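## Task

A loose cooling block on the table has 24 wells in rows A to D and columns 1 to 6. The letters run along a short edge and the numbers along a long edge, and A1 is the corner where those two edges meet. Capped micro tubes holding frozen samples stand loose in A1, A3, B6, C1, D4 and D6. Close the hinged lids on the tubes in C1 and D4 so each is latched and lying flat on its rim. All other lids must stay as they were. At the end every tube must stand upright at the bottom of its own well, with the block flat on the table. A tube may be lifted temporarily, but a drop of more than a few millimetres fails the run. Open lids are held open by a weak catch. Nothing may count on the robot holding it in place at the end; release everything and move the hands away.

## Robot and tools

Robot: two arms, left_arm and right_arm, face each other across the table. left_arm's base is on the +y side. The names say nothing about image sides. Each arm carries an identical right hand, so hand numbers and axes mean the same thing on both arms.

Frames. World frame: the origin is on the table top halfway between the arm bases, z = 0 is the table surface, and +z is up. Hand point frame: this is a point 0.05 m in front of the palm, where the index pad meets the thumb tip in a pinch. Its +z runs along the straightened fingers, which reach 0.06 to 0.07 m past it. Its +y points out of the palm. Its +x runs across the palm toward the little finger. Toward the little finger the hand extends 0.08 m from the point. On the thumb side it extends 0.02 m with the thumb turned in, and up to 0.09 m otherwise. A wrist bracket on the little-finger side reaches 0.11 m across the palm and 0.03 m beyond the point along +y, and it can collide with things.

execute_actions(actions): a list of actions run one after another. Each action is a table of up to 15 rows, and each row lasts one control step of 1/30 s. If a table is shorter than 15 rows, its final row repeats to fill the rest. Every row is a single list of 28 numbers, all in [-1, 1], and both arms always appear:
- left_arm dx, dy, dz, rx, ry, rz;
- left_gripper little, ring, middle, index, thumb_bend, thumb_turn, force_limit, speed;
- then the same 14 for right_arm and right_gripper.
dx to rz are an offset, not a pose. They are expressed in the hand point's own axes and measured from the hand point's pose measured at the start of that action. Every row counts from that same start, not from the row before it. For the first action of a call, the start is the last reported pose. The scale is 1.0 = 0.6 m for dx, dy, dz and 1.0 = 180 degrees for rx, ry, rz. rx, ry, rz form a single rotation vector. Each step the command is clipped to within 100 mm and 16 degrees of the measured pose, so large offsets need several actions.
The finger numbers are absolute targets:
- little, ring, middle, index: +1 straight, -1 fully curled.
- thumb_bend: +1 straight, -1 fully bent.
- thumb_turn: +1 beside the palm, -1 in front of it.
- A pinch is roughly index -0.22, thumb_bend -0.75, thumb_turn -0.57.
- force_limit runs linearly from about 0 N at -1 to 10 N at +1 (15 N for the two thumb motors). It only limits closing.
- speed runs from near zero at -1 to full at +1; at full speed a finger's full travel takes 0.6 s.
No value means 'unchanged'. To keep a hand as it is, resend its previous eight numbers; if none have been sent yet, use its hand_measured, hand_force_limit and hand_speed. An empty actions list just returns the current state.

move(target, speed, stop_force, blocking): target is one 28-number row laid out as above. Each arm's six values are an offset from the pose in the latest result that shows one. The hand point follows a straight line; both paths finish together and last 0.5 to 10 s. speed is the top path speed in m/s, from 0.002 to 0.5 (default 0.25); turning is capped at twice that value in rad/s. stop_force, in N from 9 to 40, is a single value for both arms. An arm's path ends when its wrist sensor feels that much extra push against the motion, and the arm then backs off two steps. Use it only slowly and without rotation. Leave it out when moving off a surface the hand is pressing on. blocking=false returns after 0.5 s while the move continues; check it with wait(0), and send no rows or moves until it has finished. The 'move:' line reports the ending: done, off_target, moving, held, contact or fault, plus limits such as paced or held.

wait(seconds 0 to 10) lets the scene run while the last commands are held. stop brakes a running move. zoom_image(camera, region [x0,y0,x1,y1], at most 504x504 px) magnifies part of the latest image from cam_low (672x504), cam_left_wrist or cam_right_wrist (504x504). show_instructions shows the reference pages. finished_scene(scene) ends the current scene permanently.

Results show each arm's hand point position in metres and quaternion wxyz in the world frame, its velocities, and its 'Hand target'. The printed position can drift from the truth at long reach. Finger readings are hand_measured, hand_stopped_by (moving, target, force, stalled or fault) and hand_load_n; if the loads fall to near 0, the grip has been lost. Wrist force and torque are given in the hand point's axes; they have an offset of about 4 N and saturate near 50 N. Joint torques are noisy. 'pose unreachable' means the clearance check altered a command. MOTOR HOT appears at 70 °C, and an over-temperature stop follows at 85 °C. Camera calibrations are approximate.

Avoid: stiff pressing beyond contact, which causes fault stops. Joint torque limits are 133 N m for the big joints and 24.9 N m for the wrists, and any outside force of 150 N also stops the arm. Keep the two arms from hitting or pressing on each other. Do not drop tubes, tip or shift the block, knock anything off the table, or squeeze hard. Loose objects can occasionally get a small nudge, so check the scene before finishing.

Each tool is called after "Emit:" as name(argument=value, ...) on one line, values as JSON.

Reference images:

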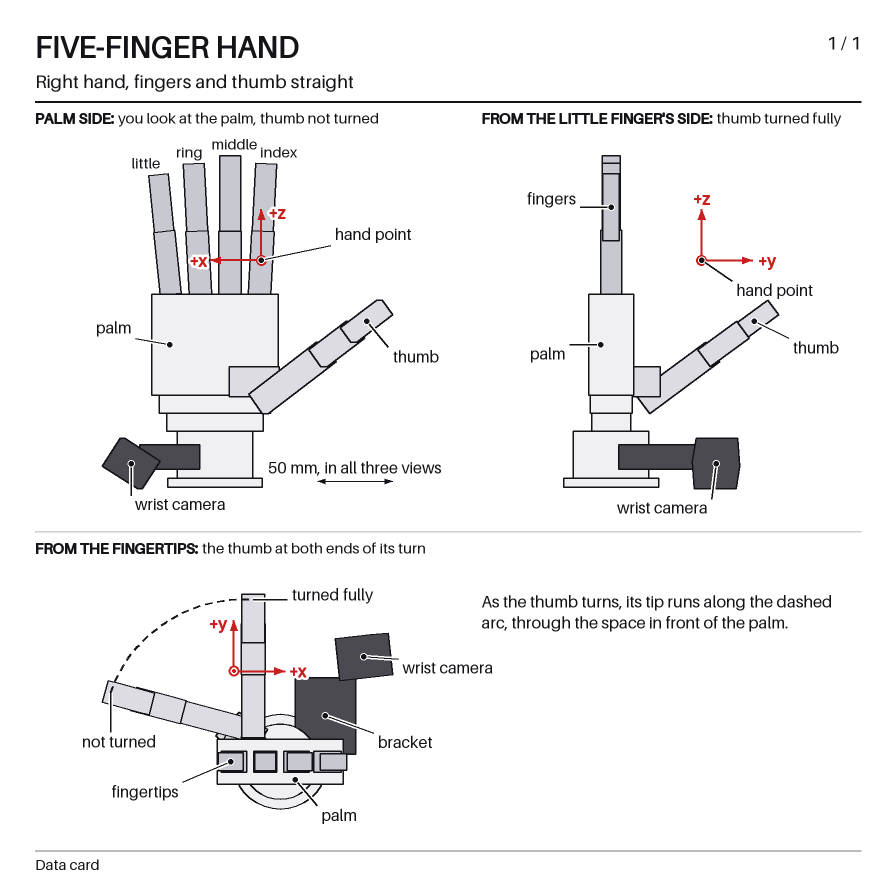

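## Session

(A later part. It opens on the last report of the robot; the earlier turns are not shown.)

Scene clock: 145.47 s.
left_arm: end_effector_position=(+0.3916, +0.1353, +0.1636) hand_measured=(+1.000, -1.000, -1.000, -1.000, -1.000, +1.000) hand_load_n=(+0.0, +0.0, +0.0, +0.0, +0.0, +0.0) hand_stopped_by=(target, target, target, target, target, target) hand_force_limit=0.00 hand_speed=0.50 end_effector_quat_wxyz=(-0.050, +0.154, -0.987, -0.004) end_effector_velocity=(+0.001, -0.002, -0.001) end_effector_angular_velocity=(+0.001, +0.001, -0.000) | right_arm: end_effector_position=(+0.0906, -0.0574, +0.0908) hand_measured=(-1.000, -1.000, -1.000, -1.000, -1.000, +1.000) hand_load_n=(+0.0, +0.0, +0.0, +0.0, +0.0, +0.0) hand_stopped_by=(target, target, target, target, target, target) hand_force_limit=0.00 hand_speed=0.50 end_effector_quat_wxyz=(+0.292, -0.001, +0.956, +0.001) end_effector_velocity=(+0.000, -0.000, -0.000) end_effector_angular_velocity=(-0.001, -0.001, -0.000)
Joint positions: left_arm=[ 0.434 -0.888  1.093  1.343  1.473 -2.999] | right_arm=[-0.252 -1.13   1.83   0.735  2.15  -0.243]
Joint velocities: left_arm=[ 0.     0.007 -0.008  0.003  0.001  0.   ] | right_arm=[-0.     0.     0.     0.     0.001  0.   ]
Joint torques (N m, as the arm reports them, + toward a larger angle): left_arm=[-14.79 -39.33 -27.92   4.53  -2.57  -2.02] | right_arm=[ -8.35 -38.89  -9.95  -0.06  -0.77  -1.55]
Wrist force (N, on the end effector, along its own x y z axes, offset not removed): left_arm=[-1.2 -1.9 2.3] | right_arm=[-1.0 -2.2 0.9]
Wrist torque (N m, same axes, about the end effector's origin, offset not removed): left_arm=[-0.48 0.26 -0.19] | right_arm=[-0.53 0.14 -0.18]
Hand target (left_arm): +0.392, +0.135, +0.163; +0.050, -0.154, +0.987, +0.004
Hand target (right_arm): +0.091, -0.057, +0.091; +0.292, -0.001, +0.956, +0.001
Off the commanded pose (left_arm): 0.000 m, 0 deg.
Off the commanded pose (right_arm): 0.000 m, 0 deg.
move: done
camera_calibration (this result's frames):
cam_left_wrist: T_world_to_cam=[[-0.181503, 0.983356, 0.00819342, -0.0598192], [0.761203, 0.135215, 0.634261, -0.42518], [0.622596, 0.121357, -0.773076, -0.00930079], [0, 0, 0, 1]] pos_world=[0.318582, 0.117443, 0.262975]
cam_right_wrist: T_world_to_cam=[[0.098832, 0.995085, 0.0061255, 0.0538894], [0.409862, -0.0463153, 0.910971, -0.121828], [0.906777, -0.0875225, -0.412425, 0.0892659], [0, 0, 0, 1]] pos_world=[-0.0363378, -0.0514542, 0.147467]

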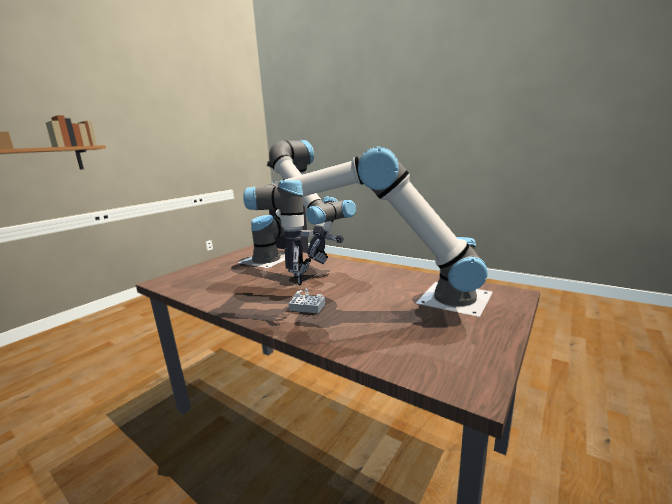

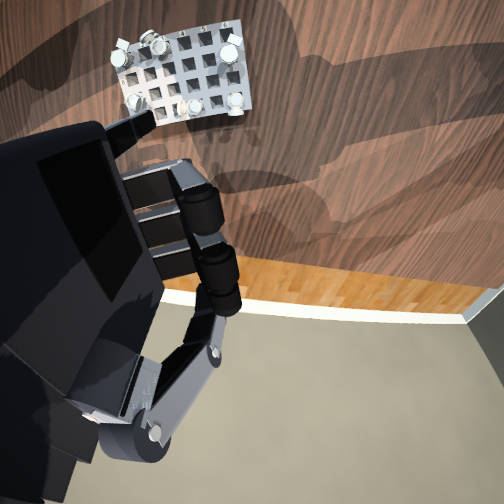

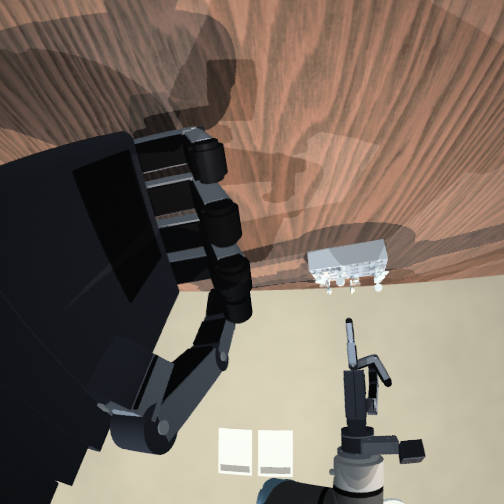

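Emit:
move(target=[0.0067,-0.0045,0.0664,0,0,0, 1,-1,-1,-1,-1,1,0,0.5, 0,0,0,0,0,0, -1,-1,-1,-1,-1,1,0,0.5], speed=0.06)

Emit:
zoom_image(camera="cam_right_wrist", region=[315, 255, 385, 325])

Emit:
zoom_image(camera="cam_left_wrist", region=[110, 60, 230, 180])

Scene clock: 163.07 s.
left_arm: end_effector_position=(+0.3925, +0.1324, +0.1239) hand_measured=(+1.000, -1.000, -1.000, -1.000, -1.000, +1.000) hand_load_n=(+0.0, +0.0, +0.0, +0.0, +0.0, +0.0) hand_stopped_by=(target, target, target, target, target, target) hand_force_limit=0.00 hand_speed=0.50 end_effector_quat_wxyz=(-0.050, +0.154, -0.987, -0.004) end_effector_velocity=(+0.000, -0.000, -0.002) end_effector_angular_velocity=(+0.000, -0.001, +0.000) | right_arm: end_effector_position=(+0.0906, -0.0574, +0.0908) hand_measured=(-1.000, -1.000, -1.000, -1.000, -1.000, +1.000) hand_load_n=(+0.0, +0.0, +0.0, +0.0, +0.0, +0.0) hand_stopped_by=(target, target, target, target, target, target) hand_force_limit=0.00 hand_speed=0.50 end_effector_quat_wxyz=(+0.292, -0.001, +0.956, +0.001) end_effector_velocity=(-0.000, -0.001, -0.001) end_effector_angular_velocity=(-0.002, -0.000, -0.000)
Joint positions: left_arm=[ 0.433 -0.855  1.142  1.262  1.472 -3.   ] | right_arm=[-0.252 -1.13   1.83   0.735  2.15  -0.243]
Joint velocities: left_arm=[ 0.     0.002  0.002 -0.005 -0.001  0.   ] | right_arm=[0.    0.001 0.001 0.    0.    0.   ]
Joint torques (N m, as the arm reports them, + toward a larger angle): left_arm=[-15.22 -38.5  -13.79   0.77   1.52  -2.09] | right_arm=[ -8.3  -38.78 -18.88   0.02  -0.67  -1.52]
Wrist force (N, on the end effector, along its own x y z axes, offset not removed): left_arm=[1.3 -2.8 2.7] | right_arm=[-0.6 -1.5 0.6]
Wrist torque (N m, same axes, about the end effector's origin, offset not removed): left_arm=[-0.70 -0.30 0.12] | right_arm=[-0.33 0.12 -0.16]
Hand target (left_arm): +0.392, +0.132, +0.124; +0.050, -0.154, +0.987, +0.004
Hand target (right_arm): +0.091, -0.057, +0.091; +0.292, -0.001, +0.956, +0.001
Off the commanded pose (left_arm): 0.000 m, 0 deg.
Off the commanded pose (right_arm): 0.000 m, 0 deg.
move: done
camera_calibration (this result's frames):
cam_left_wrist: T_world_to_cam=[[-0.181511, 0.983355, 0.00821657, -0.0565076], [0.761188, 0.135203, 0.634282, -0.400262], [0.622613, 0.121384, -0.773058, -0.0402323], [0, 0, 0, 1]] pos_world=[0.319467, 0.114567, 0.223241]
cam_right_wrist: T_world_to_cam=[[0.0988321, 0.995085, 0.00612642, 0.053889], [0.409863, -0.0463163, 0.91097, -0.121828], [0.906777, -0.0875221, -0.412426, 0.0892652], [0, 0, 0, 1]] pos_world=[-0.0363368, -0.0514541, 0.147467]

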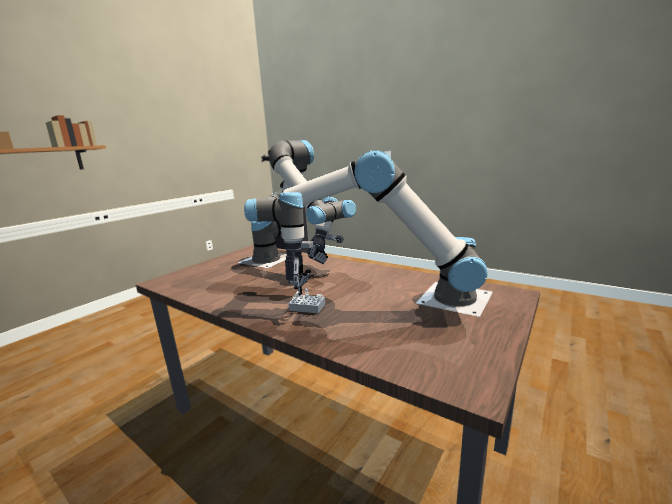

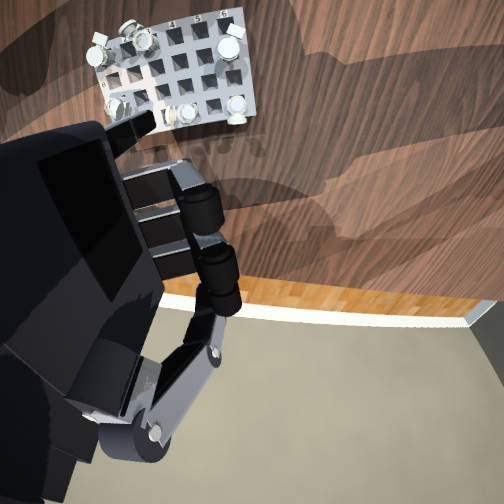

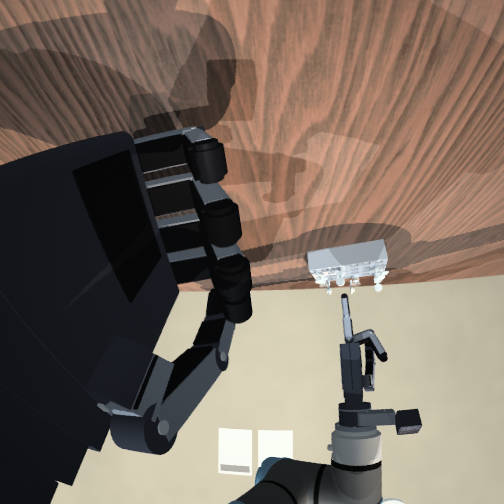

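Region (315, 255, 385, 325) of cam_right_wrist's 504x504 image, scaled by 7.200, with more detail than that image has.

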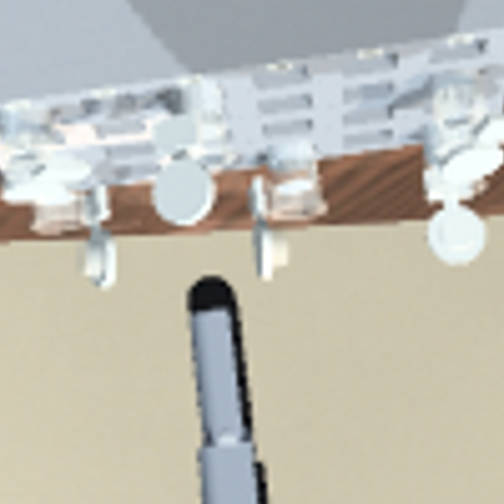

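Region (110, 60, 230, 180) of cam_left_wrist's 504x504 image, scaled by 4.200, with more detail than that image has.

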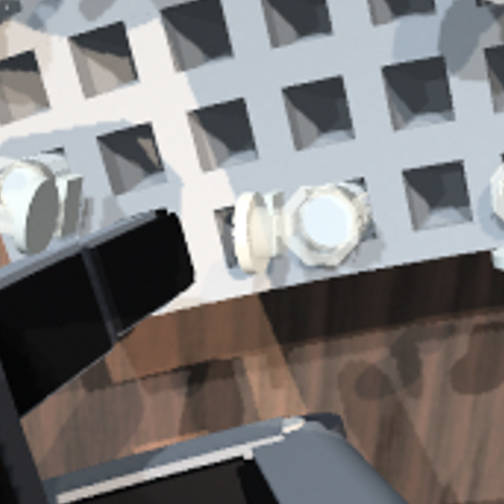

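Emit:
move(target=[0.001,0.005,0.01,0,0,0, 1,-1,-1,-1,-1,1,0,0.5, 0,0,0,0,0,0, -1,-1,-1,-1,-1,1,0,0.5], speed=0.02)

Emit:
zoom_image(camera="cam_right_wrist", region=[325, 265, 375, 315])

Scene clock: 170.10 s.
left_arm: end_effector_position=(+0.3916, +0.1351, +0.1181) hand_measured=(+1.000, -1.000, -1.000, -1.000, -1.000, +1.000) hand_load_n=(+0.0, +0.0, +0.0, +0.0, +0.0, +0.0) hand_stopped_by=(target, target, target, target, target, target) hand_force_limit=0.00 hand_speed=0.50 end_effector_quat_wxyz=(-0.050, +0.154, -0.987, -0.004) end_effector_velocity=(-0.000, +0.001, -0.002) end_effector_angular_velocity=(-0.000, -0.001, +0.000) | right_arm: end_effector_position=(+0.0906, -0.0574, +0.0908) hand_measured=(-1.000, -1.000, -1.000, -1.000, -1.000, +1.000) hand_load_n=(+0.0, +0.0, +0.0, +0.0, +0.0, +0.0) hand_stopped_by=(target, target, target, target, target, target) hand_force_limit=0.00 hand_speed=0.50 end_effector_quat_wxyz=(+0.292, -0.001, +0.956, +0.001) end_effector_velocity=(-0.001, -0.000, -0.000) end_effector_angular_velocity=(-0.000, +0.001, +0.001)
Joint positions: left_arm=[ 0.434 -0.857  1.161  1.245  1.473 -2.999] | right_arm=[-0.252 -1.13   1.83   0.735  2.15  -0.243]
Joint velocities: left_arm=[ 0.001 -0.001  0.008 -0.007 -0.     0.   ] | right_arm=[ 0.001  0.     0.001 -0.    -0.     0.001]
Joint torques (N m, as the arm reports them, + toward a larger angle): left_arm=[ 14.86 -58.84 -10.52   0.4    2.34   1.39] | right_arm=[ -5.76 -37.36 -19.43   0.33  -0.36  -0.81]
Wrist force (N, on the end effector, along its own x y z axes, offset not removed): left_arm=[-0.3 -3.0 1.4] | right_arm=[-0.6 -0.9 0.7]
Wrist torque (N m, same axes, about the end effector's origin, offset not removed): left_arm=[-0.57 0.00 0.04] | right_arm=[-0.34 0.08 -0.10]
Hand target (left_arm): +0.392, +0.135, +0.118; +0.050, -0.154, +0.987, +0.004
Hand target (right_arm): +0.091, -0.057, +0.091; +0.292, -0.001, +0.956, +0.001
Off the commanded pose (left_arm): 0.000 m, 0 deg.
Off the commanded pose (right_arm): 0.000 m, 0 deg.
move: done
camera_calibration (this result's frames):
cam_left_wrist: T_world_to_cam=[[-0.181499, 0.983356, 0.00825226, -0.0592535], [0.761214, 0.135176, 0.634256, -0.396283], [0.622584, 0.121399, -0.773079, -0.0444925], [0, 0, 0, 1]] pos_world=[0.318603, 0.117236, 0.217438]
cam_right_wrist: T_world_to_cam=[[0.0988319, 0.995085, 0.00612636, 0.053889], [0.409863, -0.0463161, 0.91097, -0.121828], [0.906777, -0.087522, -0.412426, 0.0892653], [0, 0, 0, 1]] pos_world=[-0.0363368, -0.051454, 0.147467]

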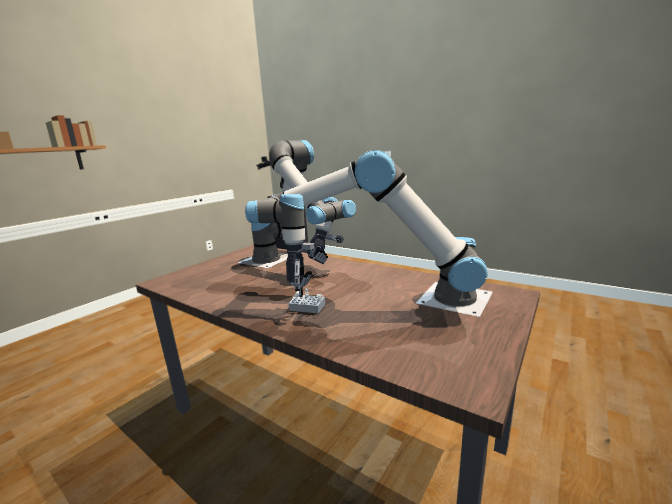

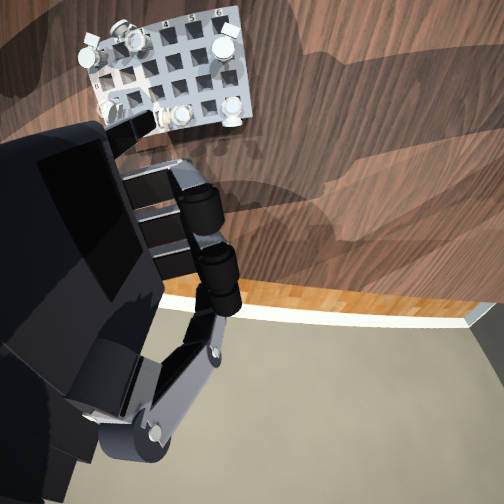

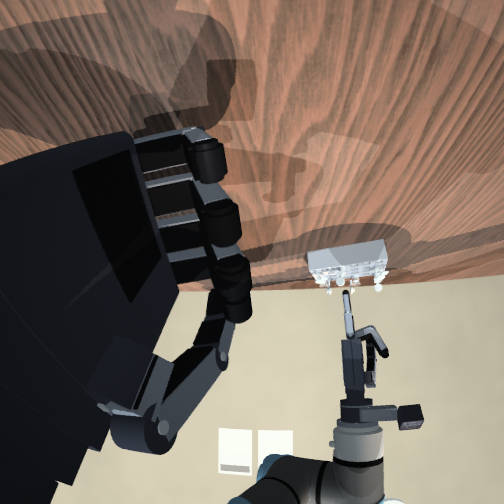

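Region (325, 265, 375, 315) of cam_right_wrist's 504x504 image, scaled by 10.080, with more detail than that image has.

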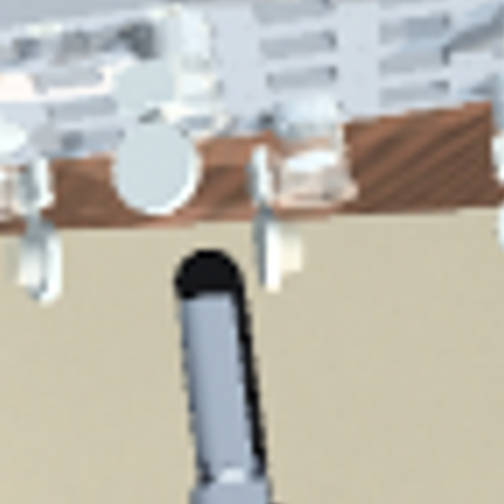

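Emit:
move(target=[-0.001,0.015,0.0035,0,0,0, 1,-1,-1,-1,-1,1,0,0.5, 0,0,0,0,0,0, -1,-1,-1,-1,-1,1,0,0.5], speed=0.01)

Emit:
zoom_image(camera="cam_right_wrist", region=[325, 265, 375, 315])

Emit:
zoom_image(camera="cam_left_wrist", region=[110, 60, 230, 180])

Scene clock: 174.17 s.
left_arm: end_effector_position=(+0.3897, +0.1436, +0.1160) hand_measured=(+1.000, -1.000, -1.000, -1.000, -1.000, +1.000) hand_load_n=(+0.0, +0.0, +0.0, +0.0, +0.0, +0.0) hand_stopped_by=(target, target, target, target, target, target) hand_force_limit=0.00 hand_speed=0.50 end_effector_quat_wxyz=(-0.050, +0.154, -0.987, -0.004) end_effector_velocity=(-0.000, +0.002, +0.000) end_effector_angular_velocity=(-0.002, -0.001, -0.000) | right_arm: end_effector_position=(+0.0906, -0.0574, +0.0908) hand_measured=(-1.000, -1.000, -1.000, -1.000, -1.000, +1.000) hand_load_n=(+0.0, +0.0, +0.0, +0.0, +0.0, +0.0) hand_stopped_by=(target, target, target, target, target, target) hand_force_limit=0.00 hand_speed=0.50 end_effector_quat_wxyz=(+0.292, -0.001, +0.956, +0.001) end_effector_velocity=(+0.000, -0.000, -0.000) end_effector_angular_velocity=(+0.000, -0.000, -0.001)
Joint positions: left_arm=[ 0.437 -0.875  1.197  1.226  1.473 -2.995] | right_arm=[-0.252 -1.13   1.83   0.735  2.15  -0.243]
Joint velocities: left_arm=[ 0.001 -0.005  0.008 -0.005  0.     0.001] | right_arm=[-0.001  0.    -0.     0.     0.     0.   ]
Joint torques (N m, as the arm reports them, + toward a larger angle): left_arm=[ 14.69 -57.82 -11.     0.53   1.79   1.37] | right_arm=[ -5.94 -37.37 -18.72   0.23  -0.38  -0.8 ]
Wrist force (N, on the end effector, along its own x y z axes, offset not removed): left_arm=[-0.5 -1.3 1.1] | right_arm=[-1.3 -1.2 -0.4]
Wrist torque (N m, same axes, about the end effector's origin, offset not removed): left_arm=[-0.34 -0.01 -0.02] | right_arm=[-0.24 0.28 -0.19]
Hand target (left_arm): +0.390, +0.144, +0.116; +0.050, -0.154, +0.987, +0.004
Hand target (right_arm): +0.091, -0.057, +0.091; +0.292, -0.001, +0.956, +0.001
Off the commanded pose (left_arm): 0.000 m, 0 deg.
Off the commanded pose (right_arm): 0.000 m, 0 deg.
move: done
camera_calibration (this result's frames):
cam_left_wrist: T_world_to_cam=[[-0.181515, 0.983353, 0.00831237, -0.0679589], [0.761177, 0.135142, 0.634307, -0.3947], [0.622625, 0.121463, -0.773036, -0.0459564], [0, 0, 0, 1]] pos_world=[0.316714, 0.12575, 0.2154]
cam_right_wrist: T_world_to_cam=[[0.0988323, 0.995085, 0.00612664, 0.0538889], [0.409863, -0.0463165, 0.91097, -0.121828], [0.906777, -0.0875222, -0.412426, 0.0892652], [0, 0, 0, 1]] pos_world=[-0.0363368, -0.051454, 0.147467]

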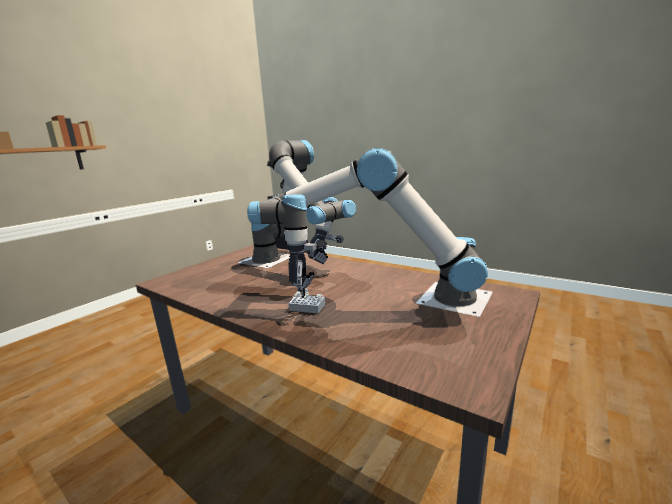

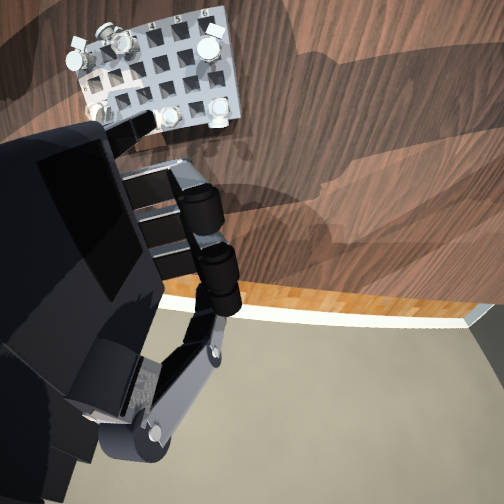

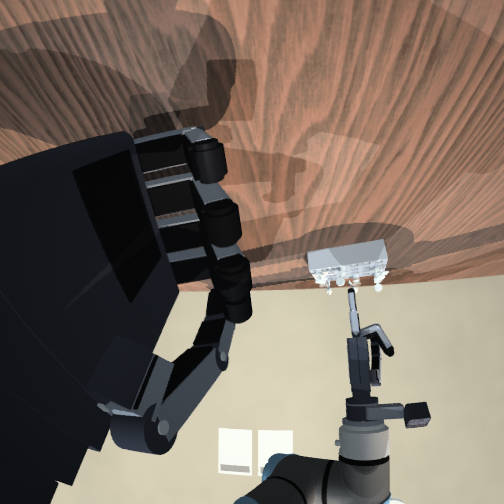

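Region (325, 265, 375, 315) of cam_right_wrist's 504x504 image, scaled by 10.080, with more detail than that image has.

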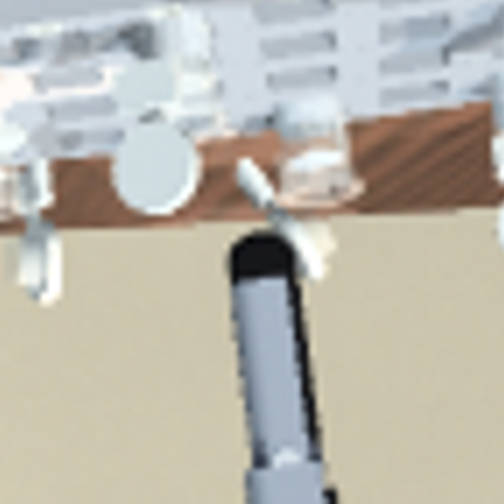

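Region (110, 60, 230, 180) of cam_left_wrist's 504x504 image, scaled by 4.200, with more detail than that image has.

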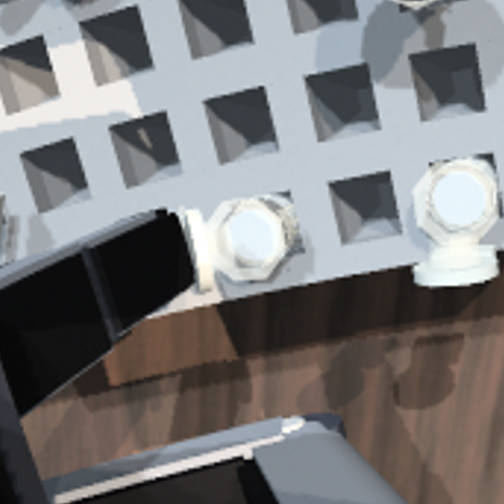

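Emit:
move(target=[-0.001,0.0175,0.0,0,0,0, 1,-1,-1,-1,-1,1,0,0.5, 0,0,0,0,0,0, -1,-1,-1,-1,-1,1,0,0.5], speed=0.012)

Emit:
zoom_image(camera="cam_right_wrist", region=[325, 265, 375, 315])

Emit:
zoom_image(camera="cam_left_wrist", region=[110, 60, 230, 180])

Scene clock: 178.13 s.
left_arm: end_effector_position=(+0.3872, +0.1536, +0.1160) hand_measured=(+1.000, -1.000, -1.000, -1.000, -1.000, +1.000) hand_load_n=(+0.0, +0.0, +0.0, +0.0, +0.0, +0.0) hand_stopped_by=(target, target, target, target, target, target) hand_force_limit=0.00 hand_speed=0.50 end_effector_quat_wxyz=(-0.050, +0.154, -0.987, -0.004) end_effector_velocity=(-0.000, +0.002, -0.000) end_effector_angular_velocity=(-0.001, +0.000, -0.000) | right_arm: end_effector_position=(+0.0906, -0.0574, +0.0908) hand_measured=(-1.000, -1.000, -1.000, -1.000, -1.000, +1.000) hand_load_n=(+0.0, +0.0, +0.0, +0.0, +0.0, +0.0) hand_stopped_by=(target, target, target, target, target, target) hand_force_limit=0.00 hand_speed=0.50 end_effector_quat_wxyz=(+0.292, -0.001, +0.956, +0.001) end_effector_velocity=(+0.000, -0.000, -0.000) end_effector_angular_velocity=(+0.000, +0.002, -0.001)
Joint positions: left_arm=[ 0.441 -0.898  1.236  1.21   1.473 -2.991] | right_arm=[-0.252 -1.13   1.83   0.735  2.15  -0.243]
Joint velocities: left_arm=[ 0.001 -0.005  0.009 -0.004  0.001  0.002] | right_arm=[-0.001 -0.001  0.001  0.    -0.002 -0.   ]
Joint torques (N m, as the arm reports them, + toward a larger angle): left_arm=[ 15.08 -58.34  -8.96   1.01   2.41   1.39] | right_arm=[ -5.84 -37.12 -19.65   0.31  -0.41  -0.78]
Wrist force (N, on the end effector, along its own x y z axes, offset not removed): left_arm=[-1.4 -3.1 -0.9] | right_arm=[-2.6 -1.2 0.2]
Wrist torque (N m, same axes, about the end effector's origin, offset not removed): left_arm=[-0.41 0.23 -0.10] | right_arm=[-0.26 0.44 -0.29]
Hand target (left_arm): +0.387, +0.154, +0.116; +0.050, -0.154, +0.987, +0.004
Hand target (right_arm): +0.091, -0.057, +0.091; +0.292, -0.001, +0.956, +0.001
Off the commanded pose (left_arm): 0.000 m, 0 deg.
Off the commanded pose (right_arm): 0.000 m, 0 deg.
move: done
camera_calibration (this result's frames):
cam_left_wrist: T_world_to_cam=[[-0.181526, 0.983351, 0.00834544, -0.0781728], [0.761191, 0.135132, 0.634293, -0.394081], [0.622604, 0.121493, -0.773048, -0.0455782], [0, 0, 0, 1]] pos_world=[0.314158, 0.135662, 0.215381]
cam_right_wrist: T_world_to_cam=[[0.098832, 0.995085, 0.00612632, 0.053889], [0.409863, -0.0463161, 0.91097, -0.121828], [0.906777, -0.0875221, -0.412426, 0.0892653], [0, 0, 0, 1]] pos_world=[-0.0363368, -0.0514541, 0.147467]

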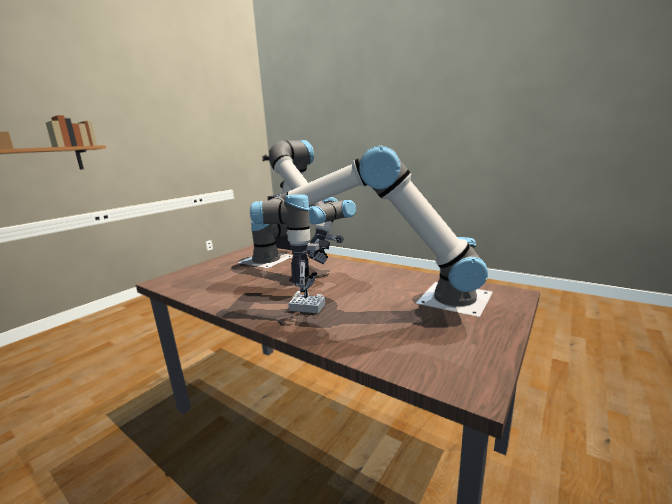

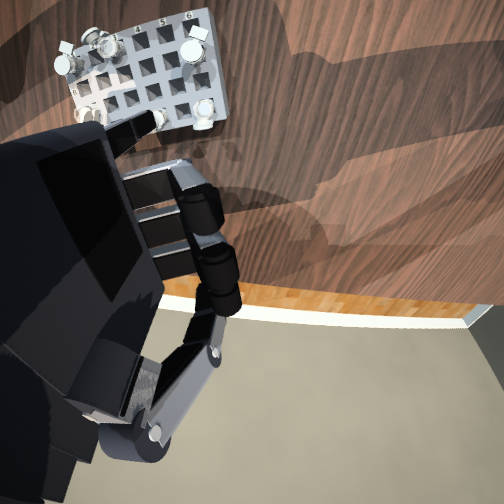

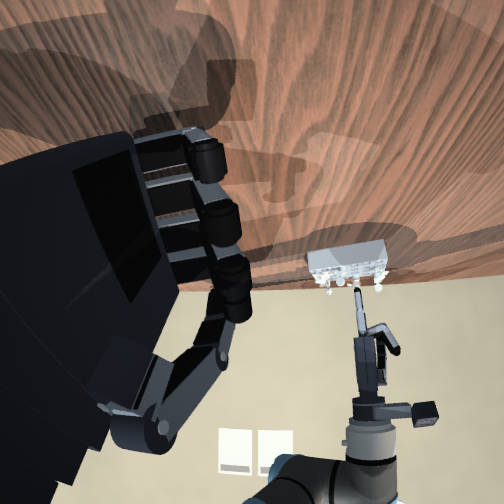

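Region (325, 265, 375, 315) of cam_right_wrist's 504x504 image, scaled by 10.080, with more detail than that image has.

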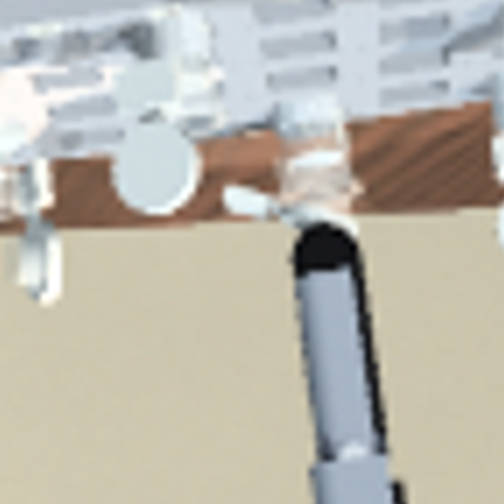

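Region (110, 60, 230, 180) of cam_left_wrist's 504x504 image, scaled by 4.200, with more detail than that image has.

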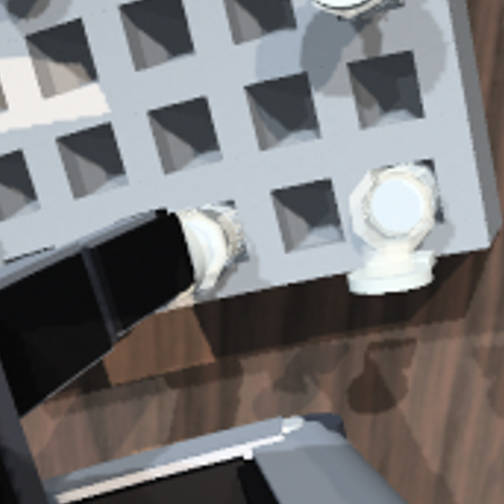

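Emit:
move(target=[0.0012,0.0,0.0116,0,0,0, 1,-1,-1,-1,-1,1,0,0.5, 0,0,0,0,0,0, -1,-1,-1,-1,-1,1,0,0.5], speed=0.003, stop_force=14)

Emit:
zoom_image(camera="cam_right_wrist", region=[325, 265, 375, 315])

Scene clock: 182.70 s.
left_arm: end_effector_position=(+0.3872, +0.1536, +0.1106) hand_measured=(+1.000, -1.000, -1.000, -1.000, -1.000, +1.000) hand_load_n=(+0.0, +0.0, +0.0, +0.0, +0.0, +0.0) hand_stopped_by=(target, target, target, target, target, target) hand_force_limit=0.00 hand_speed=0.50 end_effector_quat_wxyz=(-0.050, +0.154, -0.987, -0.004) end_effector_velocity=(-0.001, +0.000, +0.000) end_effector_angular_velocity=(+0.002, +0.003, +0.000) | right_arm: end_effector_position=(+0.0906, -0.0574, +0.0908) hand_measured=(-1.000, -1.000, -1.000, -1.000, -1.000, +1.000) hand_load_n=(+0.0, +0.0, +0.0, +0.0, +0.0, +0.0) hand_stopped_by=(target, target, target, target, target, target) hand_force_limit=0.00 hand_speed=0.50 end_effector_quat_wxyz=(+0.292, -0.001, +0.956, +0.001) end_effector_velocity=(-0.000, -0.000, -0.000) end_effector_angular_velocity=(-0.000, +0.000, -0.001)
Joint positions: left_arm=[ 0.441 -0.893  1.243  1.198  1.473 -2.991] | right_arm=[-0.252 -1.13   1.83   0.735  2.15  -0.243]
Joint velocities: left_arm=[-0.     0.    -0.     0.003  0.001 -0.   ] | right_arm=[-0.     0.     0.     0.    -0.     0.001]
Joint torques (N m, as the arm reports them, + toward a larger angle): left_arm=[-13.04 -43.14 -18.39   2.66   0.49  -1.83] | right_arm=[ -5.88 -37.05 -19.32   0.34  -0.29  -0.67]
Wrist force (N, on the end effector, along its own x y z axes, offset not removed): left_arm=[-0.7 -3.2 -19.0] | right_arm=[-2.7 -1.5 -0.4]
Wrist torque (N m, same axes, about the end effector's origin, offset not removed): left_arm=[0.57 1.14 -0.12] | right_arm=[-0.25 0.45 -0.21]
Hand target (left_arm): +0.387, +0.154, +0.111; +0.050, -0.154, +0.987, +0.004
Hand target (right_arm): +0.091, -0.057, +0.091; +0.292, -0.001, +0.956, +0.001
Off the commanded pose (left_arm): 0.002 m, 0 deg.
Off the commanded pose (right_arm): 0.000 m, 0 deg.
move: contact (left_arm)
camera_calibration (this result's frames):
cam_left_wrist: T_world_to_cam=[[-0.181529, 0.98335, 0.00837264, -0.0781581], [0.761199, 0.135119, 0.634286, -0.39064], [0.622594, 0.121515, -0.773053, -0.0497388], [0, 0, 0, 1]] pos_world=[0.314134, 0.135684, 0.209981]
cam_right_wrist: T_world_to_cam=[[0.0988321, 0.995085, 0.00612649, 0.0538889], [0.409863, -0.0463163, 0.91097, -0.121828], [0.906777, -0.0875221, -0.412426, 0.0892653], [0, 0, 0, 1]] pos_world=[-0.0363368, -0.051454, 0.147467]

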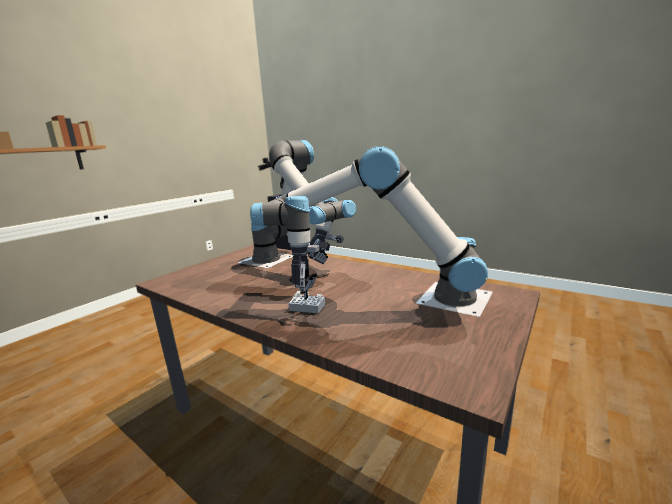

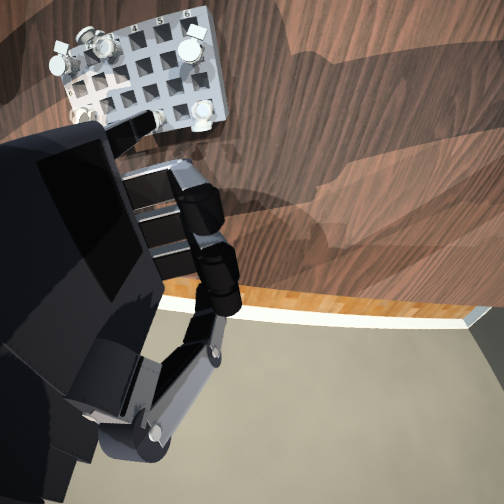

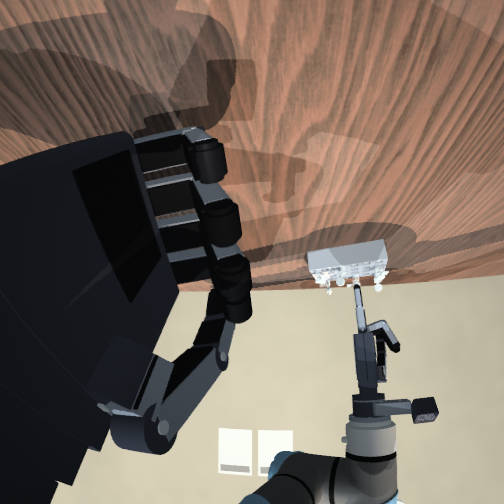

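Region (325, 265, 375, 315) of cam_right_wrist's 504x504 image, scaled by 10.080, with more detail than that image has.

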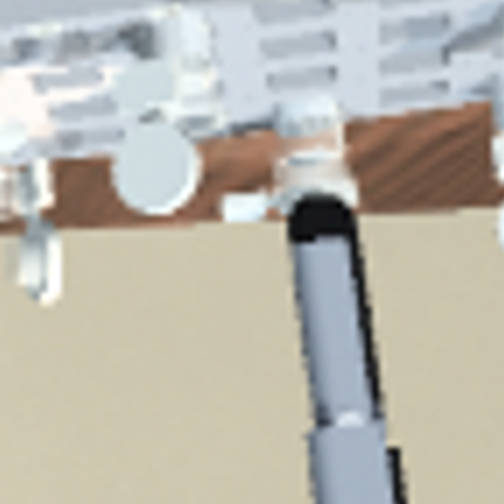

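Emit:
move(target=[-0.0042,0.0,-0.0415,0,0,0, 1,-1,-1,-1,-1,1,0,0.5, 0,0,0,0,0,0, -1,-1,-1,-1,-1,1,0,0.5], speed=0.04)

Emit:
zoom_image(camera="cam_right_wrist", region=[305, 255, 395, 315])

Emit:
zoom_image(camera="cam_left_wrist", region=[50, 0, 230, 180])

Scene clock: 186.30 s.
left_arm: end_effector_position=(+0.3871, +0.1538, +0.1354) hand_measured=(+1.000, -1.000, -1.000, -1.000, -1.000, +1.000) hand_load_n=(+0.0, +0.0, +0.0, +0.0, +0.0, +0.0) hand_stopped_by=(target, target, target, target, target, target) hand_force_limit=0.00 hand_speed=0.50 end_effector_quat_wxyz=(-0.050, +0.154, -0.987, -0.004) end_effector_velocity=(-0.000, +0.000, +0.002) end_effector_angular_velocity=(+0.001, +0.001, +0.000) | right_arm: end_effector_position=(+0.0906, -0.0574, +0.0908) hand_measured=(-1.000, -1.000, -1.000, -1.000, -1.000, +1.000) hand_load_n=(+0.0, +0.0, +0.0, +0.0, +0.0, +0.0) hand_stopped_by=(target, target, target, target, target, target) hand_force_limit=0.00 hand_speed=0.50 end_effector_quat_wxyz=(+0.292, -0.001, +0.956, +0.001) end_effector_velocity=(+0.000, -0.001, -0.001) end_effector_angular_velocity=(-0.002, -0.000, -0.001)
Joint positions: left_arm=[ 0.441 -0.913  1.211  1.251  1.473 -2.991] | right_arm=[-0.252 -1.13   1.83   0.735  2.15  -0.243]
Joint velocities: left_arm=[ 0.    -0.001 -0.002  0.005  0.001  0.   ] | right_arm=[-0.001  0.001  0.001 -0.     0.    -0.   ]
Joint torques (N m, as the arm reports them, + toward a larger angle): left_arm=[ 16.14 -56.64 -27.73   4.75  -0.6    1.15] | right_arm=[ -6.1  -37.48 -19.07   0.21  -0.35  -0.8 ]
Wrist force (N, on the end effector, along its own x y z axes, offset not removed): left_arm=[0.0 -0.6 0.8] | right_arm=[-1.5 -0.1 0.3]
Wrist torque (N m, same axes, about the end effector's origin, offset not removed): left_arm=[-0.22 0.05 0.12] | right_arm=[-0.15 0.26 -0.09]
Hand target (left_arm): +0.387, +0.154, +0.136; +0.050, -0.154, +0.987, +0.004
Hand target (right_arm): +0.091, -0.057, +0.091; +0.292, -0.001, +0.956, +0.001
Off the commanded pose (left_arm): 0.000 m, 0 deg.
Off the commanded pose (right_arm): 0.000 m, 0 deg.
move: done
camera_calibration (this result's frames):
cam_left_wrist: T_world_to_cam=[[-0.181511, 0.983353, 0.00835929, -0.0785803], [0.761196, 0.135113, 0.634291, -0.406352], [0.622603, 0.121494, -0.773049, -0.030587], [0, 0, 0, 1]] pos_world=[0.314094, 0.135892, 0.234757]
cam_right_wrist: T_world_to_cam=[[0.0988321, 0.995085, 0.00612661, 0.0538889], [0.409863, -0.0463164, 0.91097, -0.121828], [0.906777, -0.0875221, -0.412426, 0.0892652], [0, 0, 0, 1]] pos_world=[-0.0363368, -0.051454, 0.147467]

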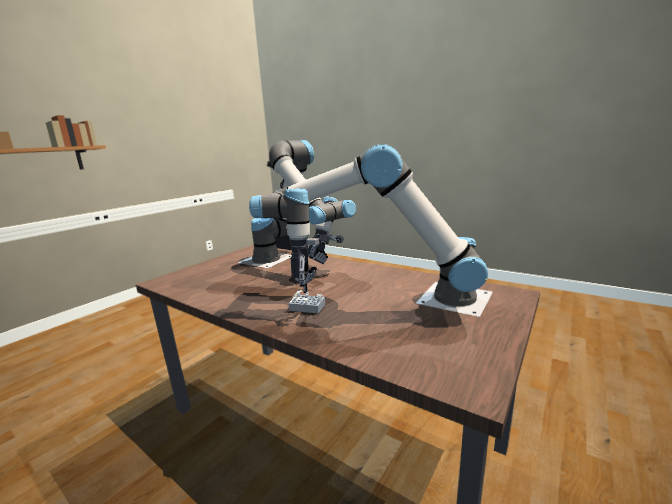

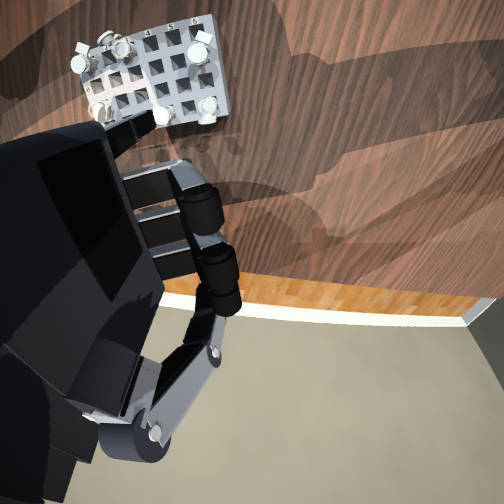

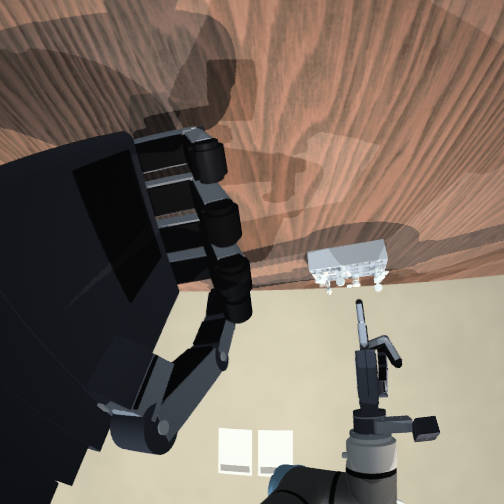

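Region (305, 255, 395, 315) of cam_right_wrist's 504x504 image, scaled by 5.600, with more detail than that image has.

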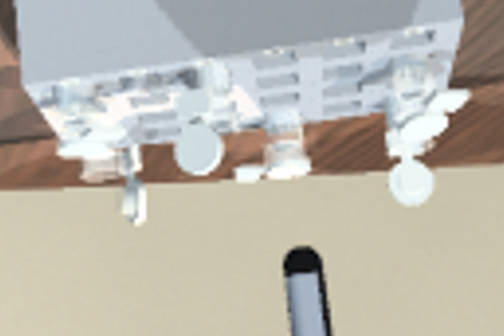

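Region (50, 0, 230, 180) of cam_left_wrist's 504x504 image, scaled by 2.800, with more detail than that image has.

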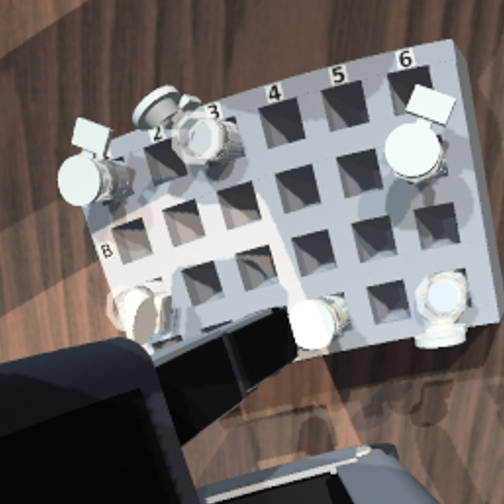

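Emit:
move(target=[-0.0278,-0.1375,0.018,0.0189,0.0014,0.1881, 1,-1,-1,-1,-1,1,0,0.5, 0,0,0,0,0,0, -1,-1,-1,-1,-1,1,0,0.5], speed=0.2)

Emit:
zoom_image(camera="cam_right_wrist", region=[305, 260, 365, 320])

Emit:
zoom_image(camera="cam_left_wrist", region=[60, 0, 260, 200])

Scene clock: 212.00 s.
left_arm: end_effector_position=(+0.4289, +0.0807, +0.1269) hand_measured=(+1.000, -1.000, -1.000, -1.000, -1.000, +1.000) hand_load_n=(+0.0, +0.0, +0.0, +0.0, +0.0, +0.0) hand_stopped_by=(target, target, target, target, target, target) hand_force_limit=0.00 hand_speed=0.50 end_effector_quat_wxyz=(+0.049, +0.140, +0.989, -0.011) end_effector_velocity=(+0.002, -0.002, +0.000) end_effector_angular_velocity=(-0.001, -0.001, -0.014) | right_arm: end_effector_position=(+0.0906, -0.0574, +0.0908) hand_measured=(-1.000, -1.000, -1.000, -1.000, -1.000, +1.000) hand_load_n=(+0.0, +0.0, +0.0, +0.0, +0.0, +0.0) hand_stopped_by=(target, target, target, target, target, target) hand_force_limit=0.00 hand_speed=0.50 end_effector_quat_wxyz=(+0.292, -0.001, +0.956, +0.001) end_effector_velocity=(+0.000, +0.001, +0.000) end_effector_angular_velocity=(+0.002, -0.000, -0.000)
Joint positions: left_arm=[ 0.421 -0.818  1.055  1.261  1.5   -2.418] | right_arm=[-0.252 -1.13   1.83   0.735  2.15  -0.243]
Joint velocities: left_arm=[ 0.001  0.003 -0.008  0.002  0.001  0.015] | right_arm=[ 0.     0.    -0.002 -0.     0.     0.   ]
Joint torques (N m, as the arm reports them, + toward a larger angle): left_arm=[ 14.38 -39.87 -28.49   4.22   2.76   1.66] | right_arm=[ -6.12 -36.88 -19.26   0.26  -0.4   -0.77]
Wrist force (N, on the end effector, along its own x y z axes, offset not removed): left_arm=[-0.6 -3.0 -0.2] | right_arm=[-2.0 -1.3 -0.5]
Wrist torque (N m, same axes, about the end effector's origin, offset not removed): left_arm=[-0.45 0.14 0.07] | right_arm=[-0.22 0.36 -0.23]
Hand target (left_arm): +0.429, +0.081, +0.127; +0.049, +0.141, +0.989, -0.011
Hand target (right_arm): +0.091, -0.057, +0.091; +0.292, -0.001, +0.956, +0.001
Off the commanded pose (left_arm): 0.000 m, 0 deg.
Off the commanded pose (right_arm): 0.000 m, 0 deg.
move: done
camera_calibration (this result's frames):
cam_left_wrist: T_world_to_cam=[[0.398317, 0.917208, 0.00852215, -0.24247], [0.706835, -0.312853, 0.634435, -0.363495], [0.584575, -0.246683, -0.772929, -0.00824169], [0, 0, 0, 1]] pos_world=[0.358329, 0.106642, 0.22631]
cam_right_wrist: T_world_to_cam=[[0.0988322, 0.995085, 0.00612665, 0.0538889], [0.409863, -0.0463165, 0.91097, -0.121828], [0.906777, -0.0875221, -0.412426, 0.0892652], [0, 0, 0, 1]] pos_world=[-0.0363368, -0.051454, 0.147467]

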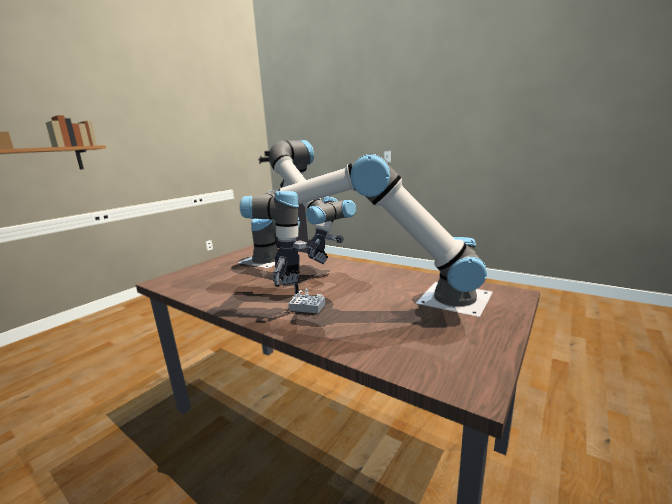

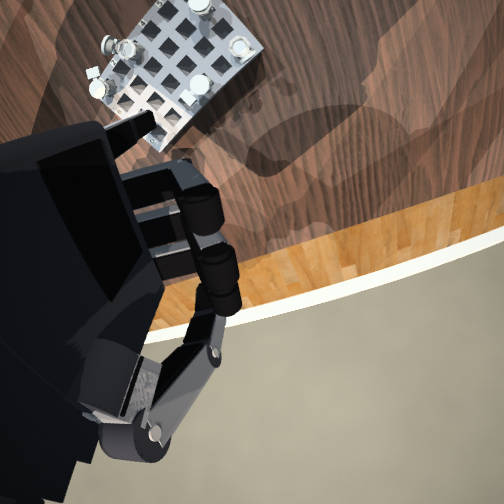

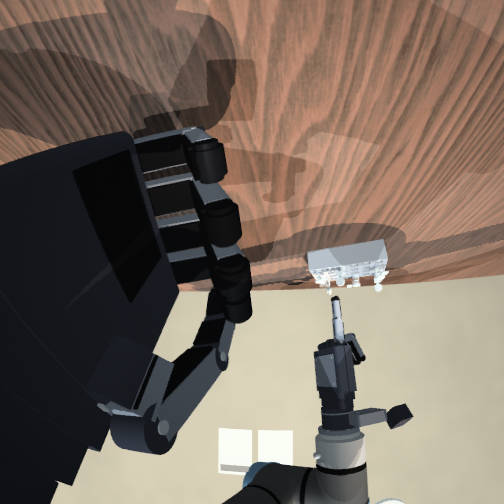

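Region (305, 260, 365, 320) of cam_right_wrist's 504x504 image, scaled by 8.400, with more detail than that image has.

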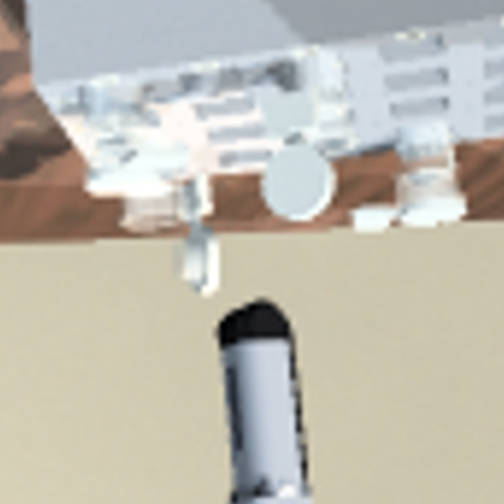

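Region (60, 0, 260, 200) of cam_left_wrist's 504x504 image, scaled by 2.520, with more detail than that image has.

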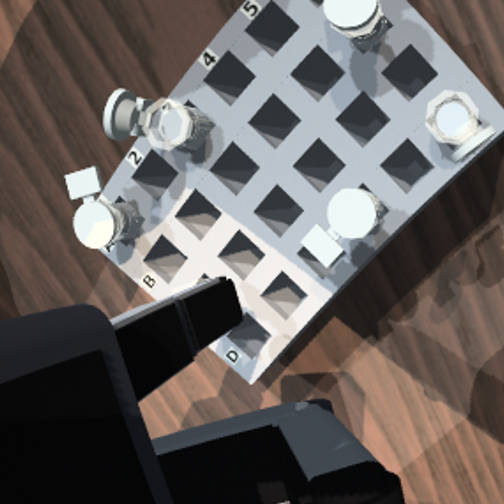

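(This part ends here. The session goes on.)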